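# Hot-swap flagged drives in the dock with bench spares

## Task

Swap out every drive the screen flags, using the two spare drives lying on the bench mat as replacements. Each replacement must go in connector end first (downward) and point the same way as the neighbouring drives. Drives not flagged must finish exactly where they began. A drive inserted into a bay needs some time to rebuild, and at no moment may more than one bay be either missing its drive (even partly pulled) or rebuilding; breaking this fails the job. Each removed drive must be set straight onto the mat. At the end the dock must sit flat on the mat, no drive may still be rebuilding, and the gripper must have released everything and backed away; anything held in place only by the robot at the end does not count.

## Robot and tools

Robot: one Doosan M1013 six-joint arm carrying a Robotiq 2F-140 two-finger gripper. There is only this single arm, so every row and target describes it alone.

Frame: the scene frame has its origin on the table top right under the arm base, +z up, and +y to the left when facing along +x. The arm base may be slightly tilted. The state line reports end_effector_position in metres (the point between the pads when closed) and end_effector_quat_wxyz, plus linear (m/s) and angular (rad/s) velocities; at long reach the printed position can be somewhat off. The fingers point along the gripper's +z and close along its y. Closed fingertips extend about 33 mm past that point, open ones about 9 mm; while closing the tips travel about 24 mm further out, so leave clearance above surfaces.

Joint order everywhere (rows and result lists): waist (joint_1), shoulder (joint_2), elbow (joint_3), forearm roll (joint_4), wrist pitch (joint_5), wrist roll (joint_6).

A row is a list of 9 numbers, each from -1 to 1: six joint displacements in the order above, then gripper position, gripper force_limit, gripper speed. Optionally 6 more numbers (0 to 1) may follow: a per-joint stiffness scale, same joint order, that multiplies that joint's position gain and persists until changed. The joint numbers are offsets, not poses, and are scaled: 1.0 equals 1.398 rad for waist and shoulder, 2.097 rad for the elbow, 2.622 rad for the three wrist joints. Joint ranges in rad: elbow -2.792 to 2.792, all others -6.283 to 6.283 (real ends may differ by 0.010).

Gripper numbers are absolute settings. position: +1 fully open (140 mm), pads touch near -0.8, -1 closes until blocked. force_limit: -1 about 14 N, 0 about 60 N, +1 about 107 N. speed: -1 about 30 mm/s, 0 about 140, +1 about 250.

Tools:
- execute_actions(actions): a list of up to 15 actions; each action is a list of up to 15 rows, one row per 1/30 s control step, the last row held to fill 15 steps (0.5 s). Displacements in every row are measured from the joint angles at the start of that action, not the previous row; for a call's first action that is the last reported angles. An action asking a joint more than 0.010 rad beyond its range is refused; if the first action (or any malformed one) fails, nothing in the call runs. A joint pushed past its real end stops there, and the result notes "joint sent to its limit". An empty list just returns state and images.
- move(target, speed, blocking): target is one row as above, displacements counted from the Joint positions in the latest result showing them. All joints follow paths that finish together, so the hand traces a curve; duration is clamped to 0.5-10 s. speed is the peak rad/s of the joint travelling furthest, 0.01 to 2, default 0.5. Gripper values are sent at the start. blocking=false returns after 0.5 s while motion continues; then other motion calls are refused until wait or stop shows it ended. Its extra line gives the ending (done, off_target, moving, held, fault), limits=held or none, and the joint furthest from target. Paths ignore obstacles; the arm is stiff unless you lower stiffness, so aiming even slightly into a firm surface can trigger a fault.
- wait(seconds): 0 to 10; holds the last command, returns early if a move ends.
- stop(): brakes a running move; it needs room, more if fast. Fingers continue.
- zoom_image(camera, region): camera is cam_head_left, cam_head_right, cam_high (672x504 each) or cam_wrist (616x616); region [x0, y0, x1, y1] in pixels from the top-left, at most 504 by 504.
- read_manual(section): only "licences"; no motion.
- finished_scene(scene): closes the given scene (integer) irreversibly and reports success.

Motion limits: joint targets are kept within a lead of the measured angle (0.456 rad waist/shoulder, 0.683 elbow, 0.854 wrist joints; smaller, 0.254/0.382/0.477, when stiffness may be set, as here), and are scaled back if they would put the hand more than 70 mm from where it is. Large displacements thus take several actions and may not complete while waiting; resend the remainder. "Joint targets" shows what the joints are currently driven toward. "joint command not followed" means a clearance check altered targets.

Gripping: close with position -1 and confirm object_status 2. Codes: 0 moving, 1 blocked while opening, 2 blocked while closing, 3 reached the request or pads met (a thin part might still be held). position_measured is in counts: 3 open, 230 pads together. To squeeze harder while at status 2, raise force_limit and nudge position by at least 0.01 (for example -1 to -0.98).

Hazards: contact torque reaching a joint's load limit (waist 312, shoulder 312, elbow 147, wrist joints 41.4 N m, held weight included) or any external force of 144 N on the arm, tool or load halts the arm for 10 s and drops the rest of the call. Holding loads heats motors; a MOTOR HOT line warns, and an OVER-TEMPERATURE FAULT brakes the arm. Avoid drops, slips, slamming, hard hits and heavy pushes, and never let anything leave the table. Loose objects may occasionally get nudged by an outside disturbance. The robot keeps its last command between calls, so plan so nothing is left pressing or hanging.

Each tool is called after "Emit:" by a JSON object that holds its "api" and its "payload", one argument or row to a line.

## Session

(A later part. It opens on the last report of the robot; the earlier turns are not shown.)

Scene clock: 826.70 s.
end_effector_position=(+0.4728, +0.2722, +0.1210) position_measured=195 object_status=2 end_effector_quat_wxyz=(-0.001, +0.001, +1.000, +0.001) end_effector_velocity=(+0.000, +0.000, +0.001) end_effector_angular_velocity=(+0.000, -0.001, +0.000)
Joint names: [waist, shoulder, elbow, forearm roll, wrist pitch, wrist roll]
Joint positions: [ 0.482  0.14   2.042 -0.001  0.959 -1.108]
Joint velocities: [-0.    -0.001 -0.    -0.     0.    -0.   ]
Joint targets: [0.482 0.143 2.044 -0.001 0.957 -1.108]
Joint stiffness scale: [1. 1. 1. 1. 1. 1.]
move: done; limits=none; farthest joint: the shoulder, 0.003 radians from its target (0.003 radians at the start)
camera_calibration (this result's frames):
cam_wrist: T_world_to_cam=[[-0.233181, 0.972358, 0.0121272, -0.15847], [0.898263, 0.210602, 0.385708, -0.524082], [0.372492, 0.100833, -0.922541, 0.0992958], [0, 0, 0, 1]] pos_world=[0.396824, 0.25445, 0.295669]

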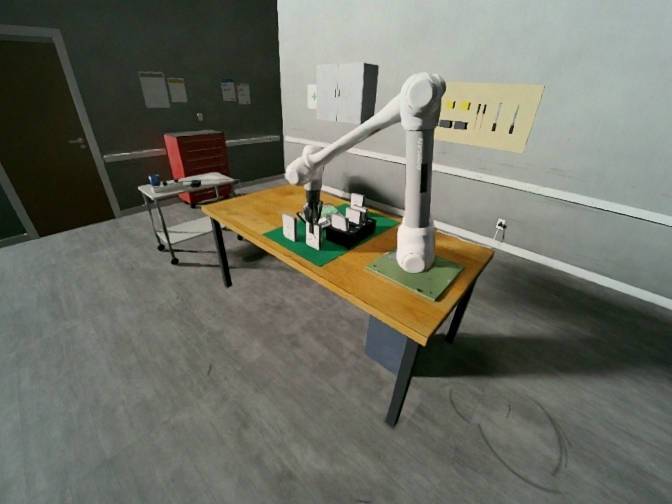

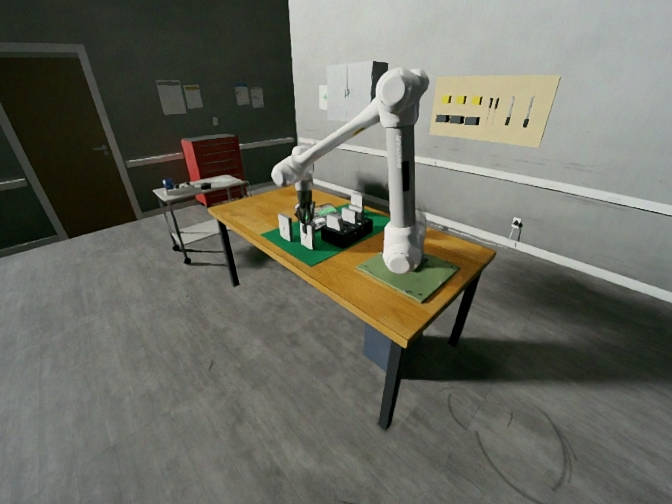

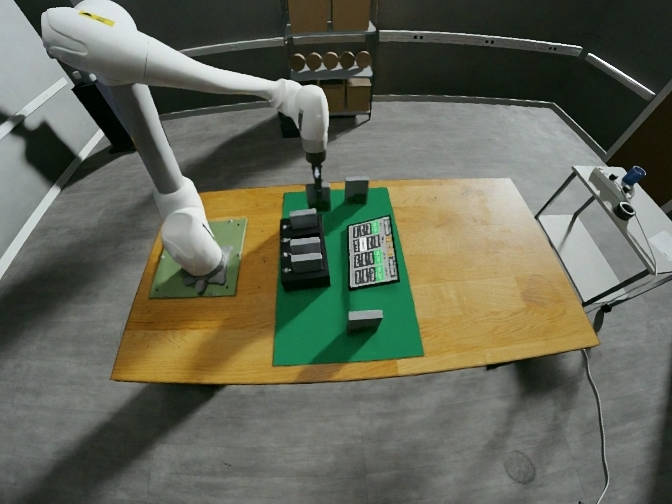

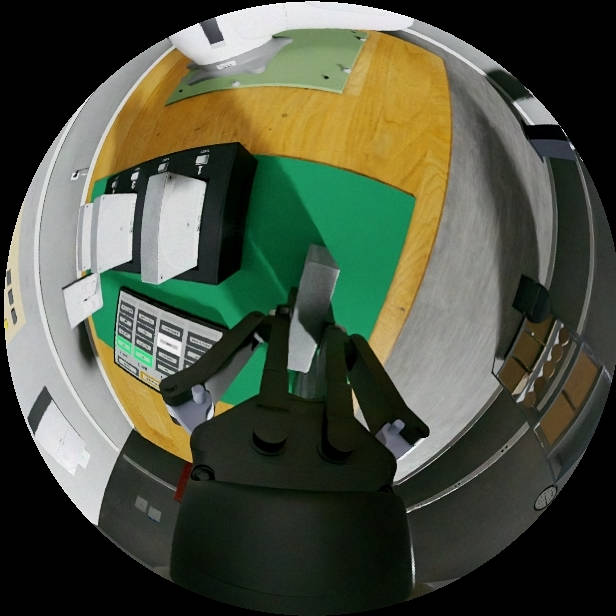

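Emit:
{"api": "move", "payload": {
  "target": [0,-0.0974,-0.103,0,0.133,0,-1,0.5,0],
  "speed": 0.25
}}

Scene clock: 834.73 s.
end_effector_position=(+0.4726, +0.2713, +0.3009) position_measured=195 object_status=2 end_effector_quat_wxyz=(-0.001, +0.001, +1.000, +0.001) end_effector_velocity=(-0.001, -0.000, -0.000) end_effector_angular_velocity=(-0.001, +0.002, -0.000)
Joint names: [waist, shoulder, elbow, forearm roll, wrist pitch, wrist roll]
Joint positions: [ 0.482  0.008  1.829 -0.001  1.306 -1.108]
Joint velocities: [-0.     0.    -0.    -0.     0.003  0.   ]
Joint targets: [0.482 0.004 1.826 -0.001 1.308 -1.108]
Joint stiffness scale: [1. 1. 1. 1. 1. 1.]
move: done; limits=none; farthest joint: the shoulder, 0.004 radians from its target (0.136 radians at the start)
camera_calibration (this result's frames):
cam_wrist: T_world_to_cam=[[-0.232874, 0.972436, 0.0117596, -0.159936], [0.898652, 0.21055, 0.384829, -0.593077], [0.371746, 0.100184, -0.922913, 0.266028], [0, 0, 0, 1]] pos_world=[0.39683, 0.253748, 0.475635]

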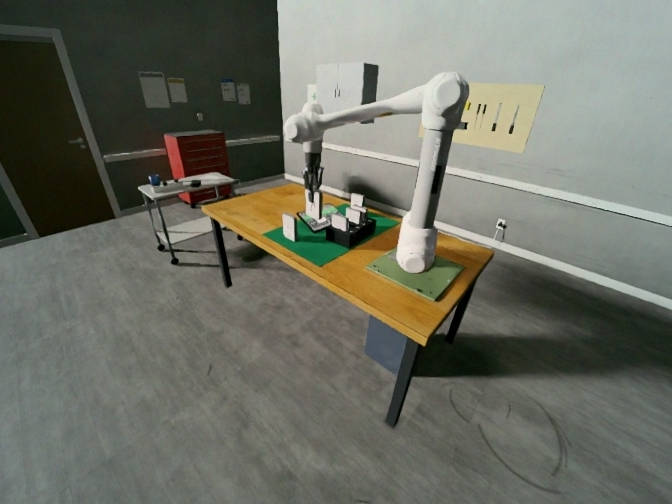

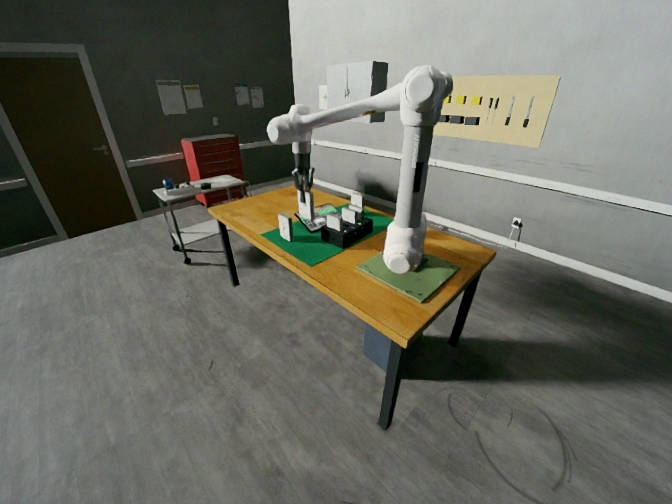

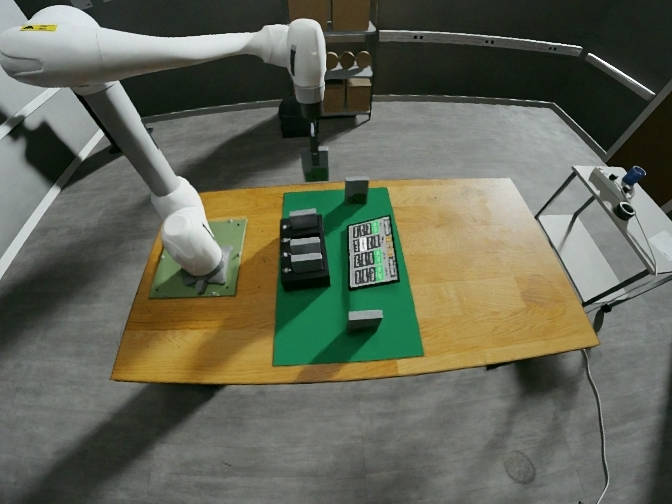

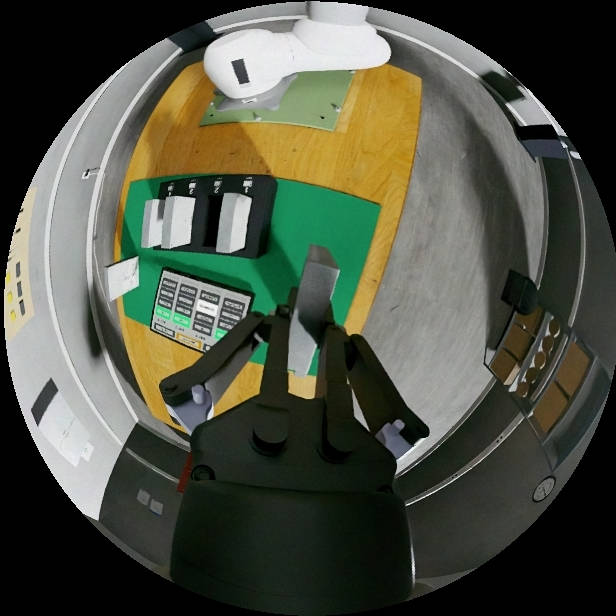

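Emit:
{"api": "move", "payload": {
  "target": [-0.3019,-0.1495,0.0885,0,0.0092,-0.1836,-1,0.5,0],
  "speed": 0.3
}}

Scene clock: 845.07 s.
end_effector_position=(+0.4197, +0.0510, +0.3007) position_measured=195 object_status=2 end_effector_quat_wxyz=(-0.001, -0.027, +1.000, +0.001) end_effector_velocity=(-0.000, -0.001, +0.000) end_effector_angular_velocity=(-0.000, -0.001, +0.001)
Joint names: [waist, shoulder, elbow, forearm roll, wrist pitch, wrist roll]
Joint positions: [ 0.064 -0.198  2.012 -0.001  1.327 -1.583]
Joint velocities: [-0.001 -0.001  0.    -0.     0.    -0.002]
Joint targets: [0.060 -0.201 2.015 -0.001 1.330 -1.590]
Joint stiffness scale: [1. 1. 1. 1. 1. 1.]
move: done; limits=none; farthest joint: the wrist roll, 0.007 radians from its target (0.481 radians at the start)
camera_calibration (this result's frames):
cam_wrist: T_world_to_cam=[[-0.286925, 0.957877, 0.0120404, 0.0653335], [0.885236, 0.26032, 0.385474, -0.496161], [0.366102, 0.121261, -0.92264, 0.308836], [0, 0, 0, 1]] pos_world=[0.3449, 0.0291296, 0.475415]

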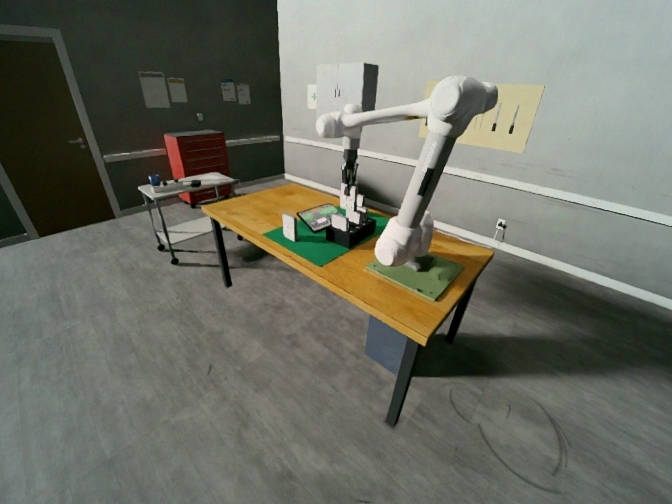

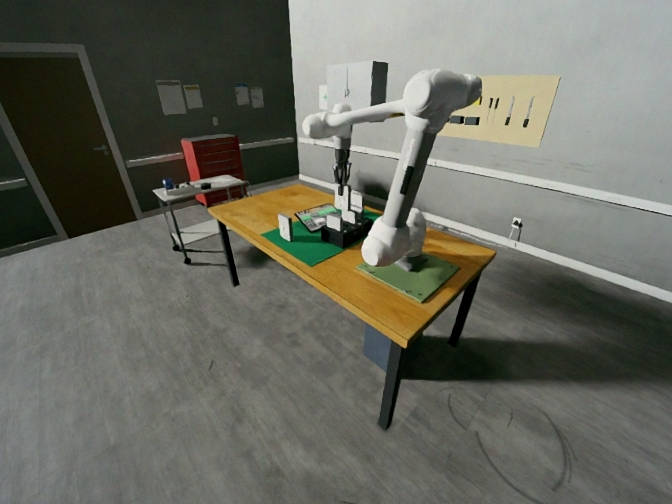

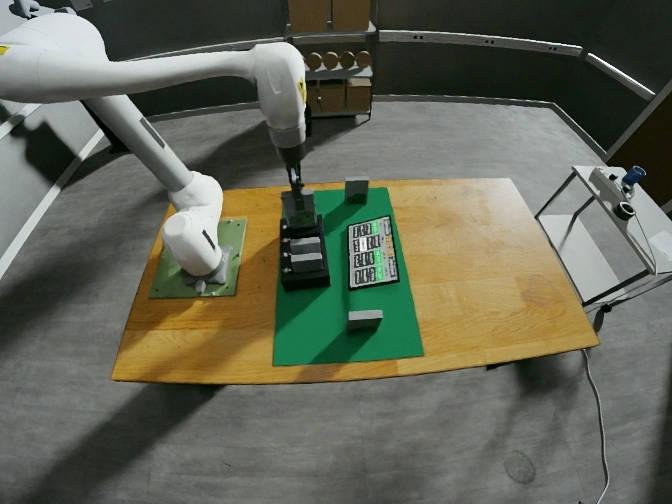

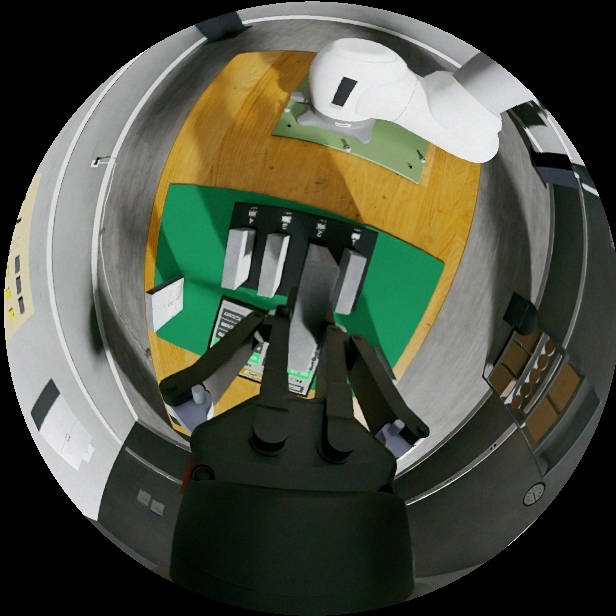

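Emit:
{"api": "move", "payload": {
  "target": [0,0.0294,0.0459,0,-0.0506,0,-1,0.5,0],
  "speed": 0.12
}}

Emit:
{"api": "zoom_image", "payload": {
  "camera": "cam_wrist",
  "region": [200, 180, 420, 400]
}}

Scene clock: 851.40 s.
end_effector_position=(+0.4202, +0.0512, +0.2355) position_measured=195 object_status=2 end_effector_quat_wxyz=(-0.001, -0.027, +1.000, +0.001) end_effector_velocity=(+0.000, +0.000, -0.000) end_effector_angular_velocity=(+0.000, -0.002, -0.000)
Joint names: [waist, shoulder, elbow, forearm roll, wrist pitch, wrist roll]
Joint positions: [ 0.064 -0.16   2.105 -0.001  1.197 -1.583]
Joint velocities: [-0.    -0.001  0.001  0.    -0.002  0.   ]
Joint targets: [0.064 -0.156 2.108 -0.001 1.195 -1.583]
Joint stiffness scale: [1. 1. 1. 1. 1. 1.]
move: done; limits=none; farthest joint: the elbow, 0.004 radians from its target (0.097 radians at the start)
camera_calibration (this result's frames):
cam_wrist: T_world_to_cam=[[-0.287149, 0.957809, 0.0121085, 0.0661722], [0.885224, 0.260516, 0.385371, -0.471498], [0.365957, 0.121378, -0.922682, 0.248494], [0, 0, 0, 1]] pos_world=[0.345444, 0.0292908, 0.410182]

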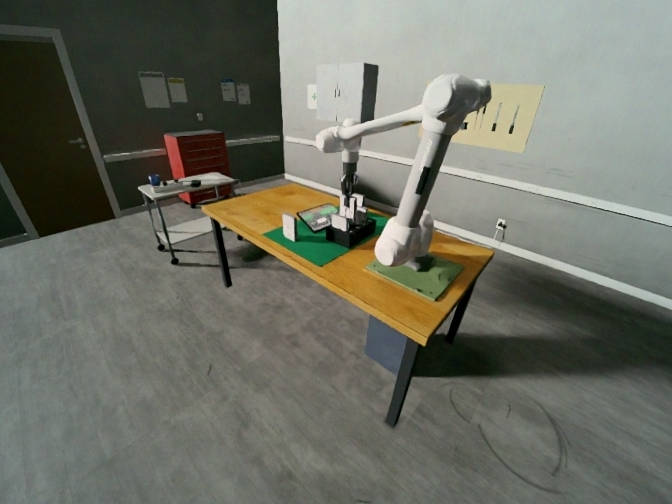

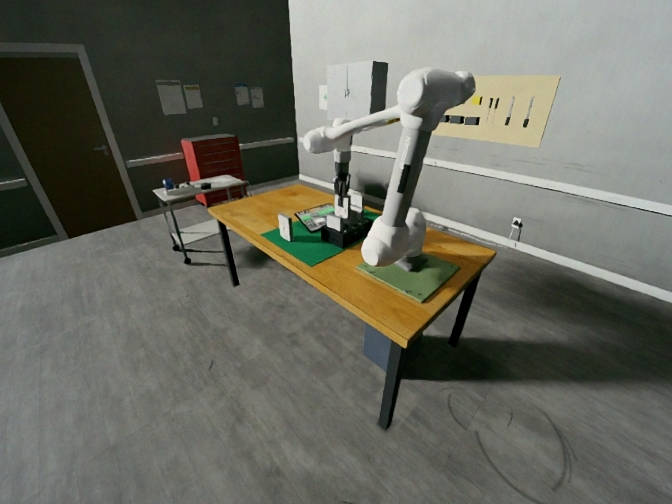

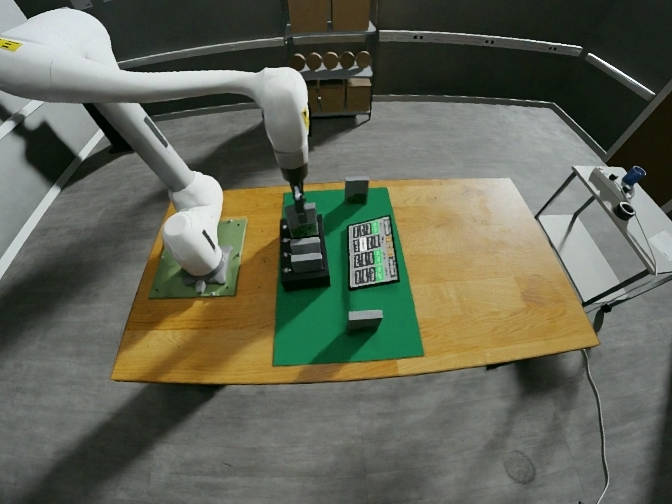

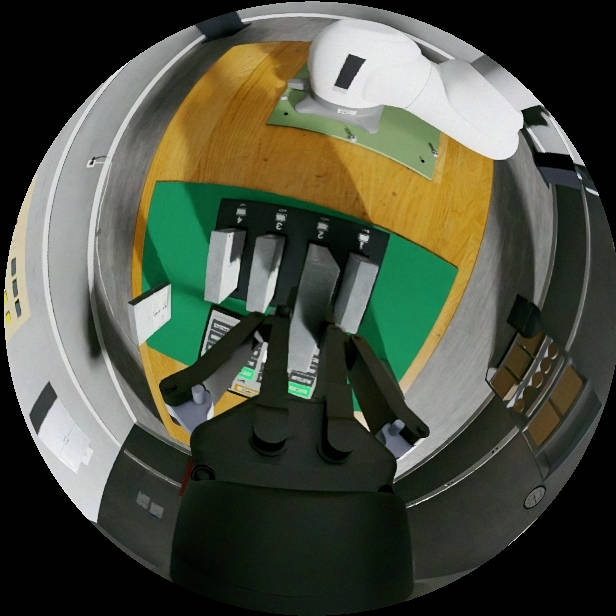

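Region (200, 180, 420, 400) of cam_wrist's 616x616 image, scaled by 2.291, with more detail than that image has.

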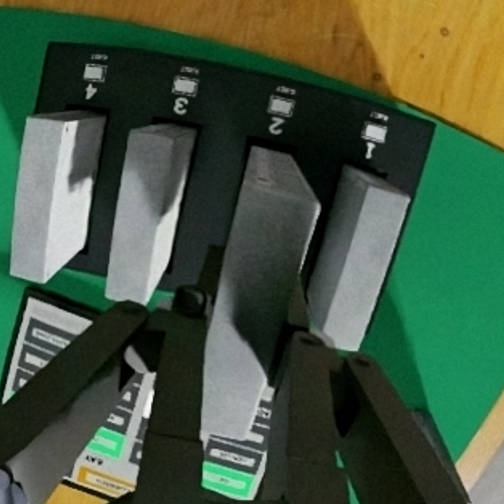

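Emit:
{"api": "move", "payload": {
  "target": [0,0.0273,0.0298,0,-0.0370,0,-1,0.5,0],
  "speed": 0.06
}}

Emit:
{"api": "zoom_image", "payload": {
  "camera": "cam_wrist",
  "region": [200, 180, 420, 400]
}}

Scene clock: 859.90 s.
end_effector_position=(+0.4202, +0.0513, +0.1908) position_measured=195 object_status=2 end_effector_quat_wxyz=(-0.001, -0.027, +1.000, +0.001) end_effector_velocity=(+0.001, +0.000, -0.000) end_effector_angular_velocity=(+0.000, -0.002, +0.000)
Joint names: [waist, shoulder, elbow, forearm roll, wrist pitch, wrist roll]
Joint positions: [ 0.064 -0.126  2.164 -0.001  1.103 -1.583]
Joint velocities: [ 0.    -0.     0.001  0.    -0.003 -0.   ]
Joint targets: [0.064 -0.122 2.167 -0.001 1.100 -1.583]
Joint stiffness scale: [1. 1. 1. 1. 1. 1.]
move: done; limits=none; farthest joint: the shoulder, 0.004 radians from its target (0.038 radians at the start)
camera_calibration (this result's frames):
cam_wrist: T_world_to_cam=[[-0.287238, 0.957785, 0.0118997, 0.0666525], [0.884821, 0.260557, 0.386267, -0.454304], [0.36686, 0.12148, -0.92231, 0.20676], [0, 0, 0, 1]] pos_world=[0.345271, 0.0294161, 0.365386]

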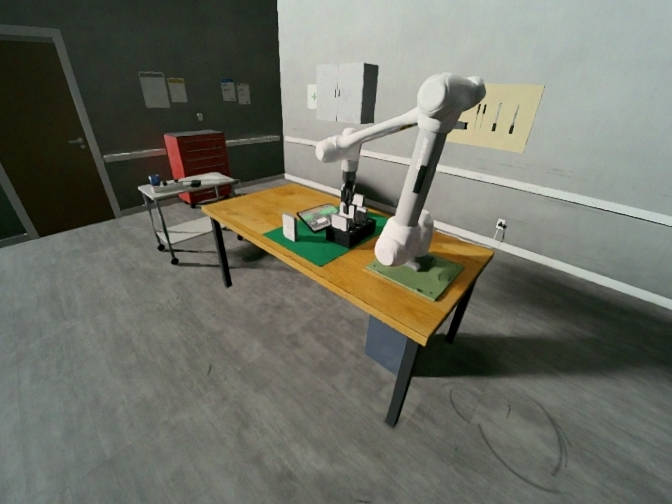

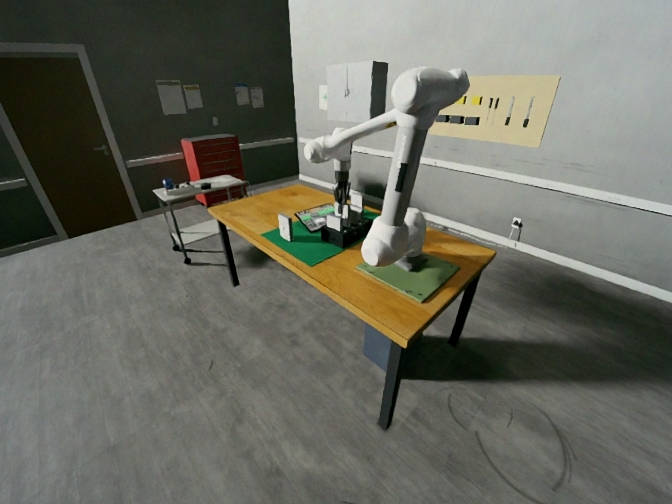

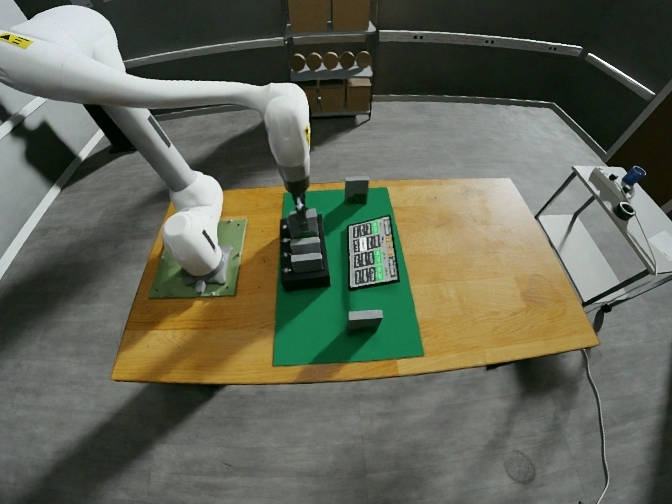

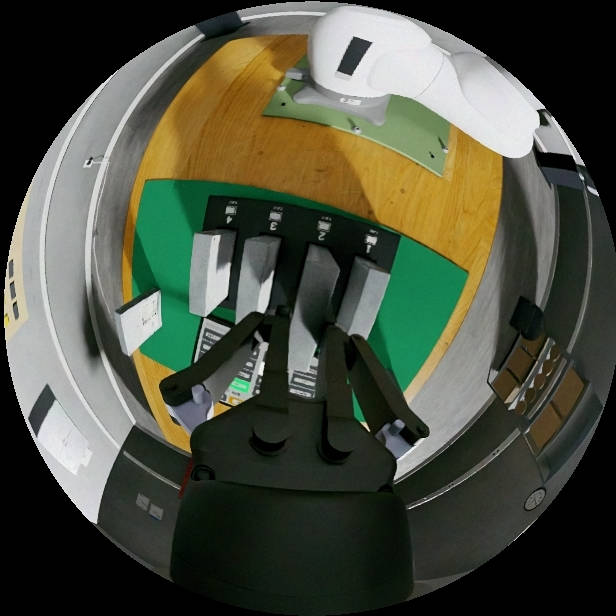

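Region (200, 180, 420, 400) of cam_wrist's 616x616 image, scaled by 2.291, with more detail than that image has.

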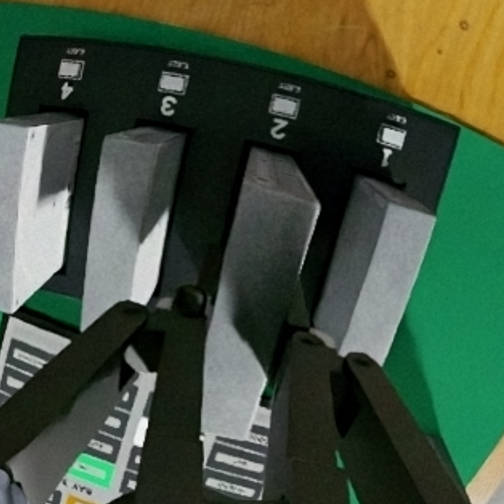

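Emit:
{"api": "move", "payload": {
  "target": [0,0.0491,0.0373,0,-0.0543,0,-1,0.5,0],
  "speed": 0.06
}}

Emit:
{"api": "zoom_image", "payload": {
  "camera": "cam_high",
  "region": [270, 170, 430, 300]
}}

Scene clock: 868.40 s.
end_effector_position=(+0.4220, +0.0516, +0.1319) position_measured=195 object_status=2 end_effector_quat_wxyz=(+0.001, -0.027, +1.000, +0.001) end_effector_velocity=(+0.001, +0.000, +0.000) end_effector_angular_velocity=(-0.000, -0.002, +0.000)
Joint names: [waist, shoulder, elbow, forearm roll, wrist pitch, wrist roll]
Joint positions: [ 0.064 -0.065  2.233 -0.001  0.969 -1.583]
Joint velocities: [ 0.     0.    -0.001 -0.    -0.001  0.   ]
Joint targets: [0.064 -0.057 2.242 -0.001 0.960 -1.583]
Joint stiffness scale: [1. 1. 1. 1. 1. 1.]
move: done; limits=none; farthest joint: the elbow, 0.009 radians from its target (0.078 radians at the start)
camera_calibration (this result's frames):
cam_wrist: T_world_to_cam=[[-0.287391, 0.95775, 0.0110418, 0.0677925], [0.883384, 0.260586, 0.389523, -0.433039], [0.370188, 0.1217, -0.92095, 0.150197], [0, 0, 0, 1]] pos_world=[0.346421, 0.0296365, 0.306254]

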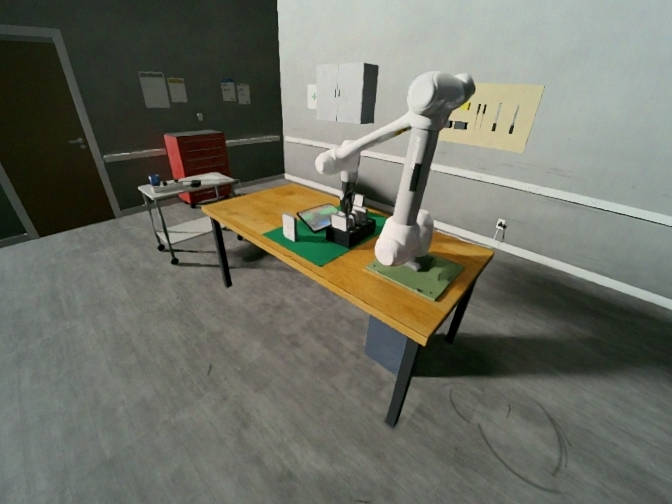

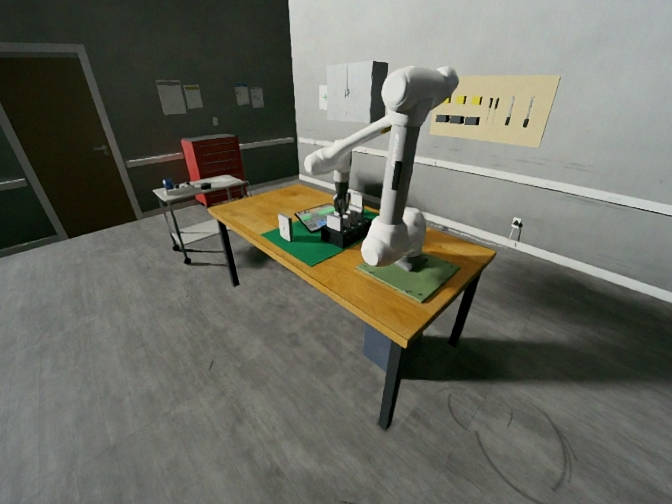

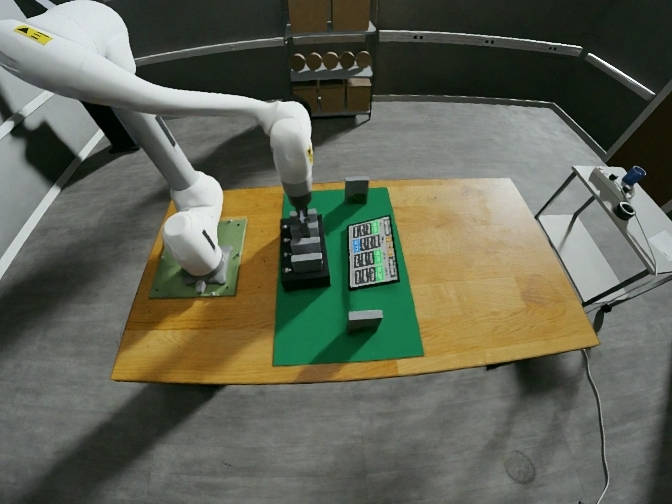

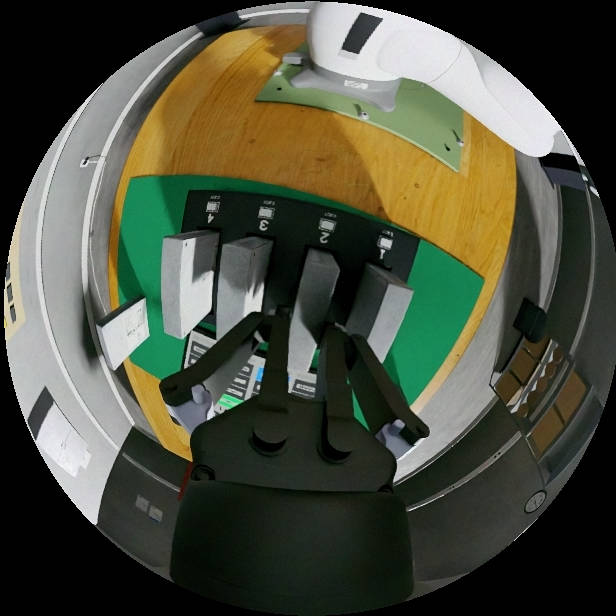

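Region (270, 170, 430, 300) of cam_high's 672x504 image, scaled by 3.150, with more detail than that image has; it fills the top 410 rows of this view, and the rest is white.

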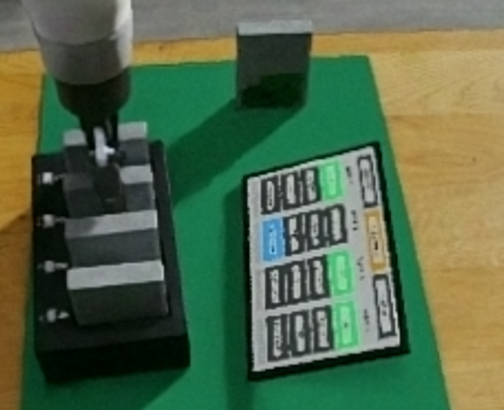

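Rebuilding. Release.

Emit:
{"api": "move", "payload": {
  "target": [0,0,0,0,0,0,-0.2,0.5,0],
  "speed": 0.1
}}

Scene clock: 874.70 s.
end_effector_position=(+0.4222, +0.0516, +0.1322) position_measured=154 object_status=3 end_effector_quat_wxyz=(+0.001, -0.027, +1.000, +0.001) end_effector_velocity=(+0.000, -0.000, +0.000) end_effector_angular_velocity=(-0.000, -0.001, +0.000)
Joint names: [waist, shoulder, elbow, forearm roll, wrist pitch, wrist roll]
Joint positions: [ 0.064 -0.065  2.232 -0.001  0.97  -1.583]
Joint velocities: [-0.    -0.    -0.001 -0.    -0.     0.   ]
Joint targets: [0.064 -0.065 2.233 -0.001 0.969 -1.583]
Joint stiffness scale: [1. 1. 1. 1. 1. 1.]
move: done; limits=none; farthest joint: the elbow, 0.001 radians from its target (0.000 radians at the start)
camera_calibration (this result's frames):
cam_wrist: T_world_to_cam=[[-0.287391, 0.95775, 0.0110278, 0.0678379], [0.883363, 0.260584, 0.389572, -0.433324], [0.370239, 0.121701, -0.92093, 0.15039], [0, 0, 0, 1]] pos_world=[0.346598, 0.029643, 0.306562]

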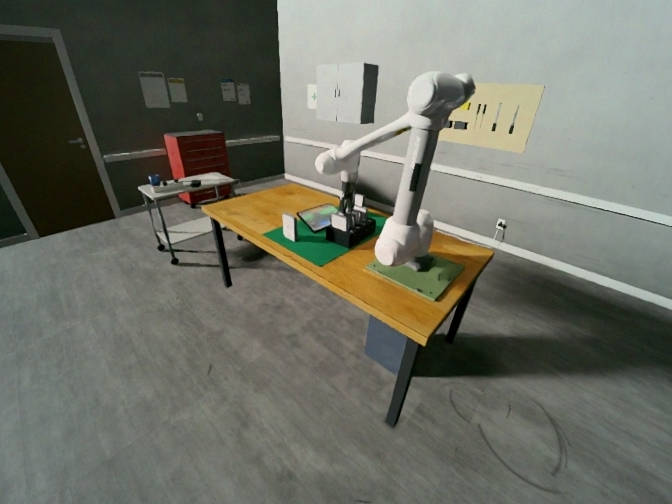

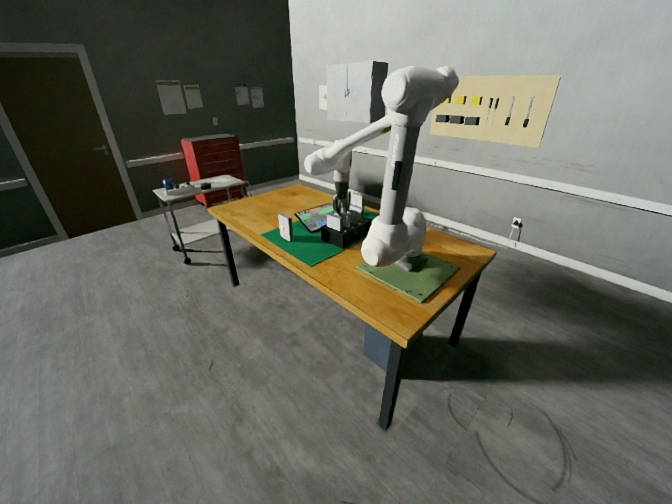

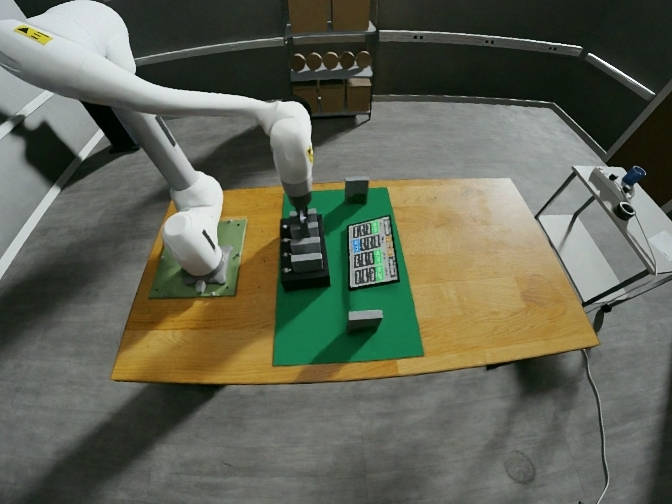

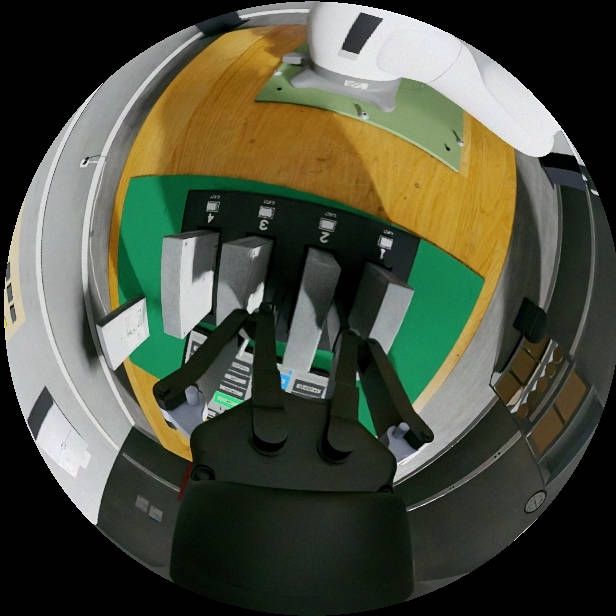

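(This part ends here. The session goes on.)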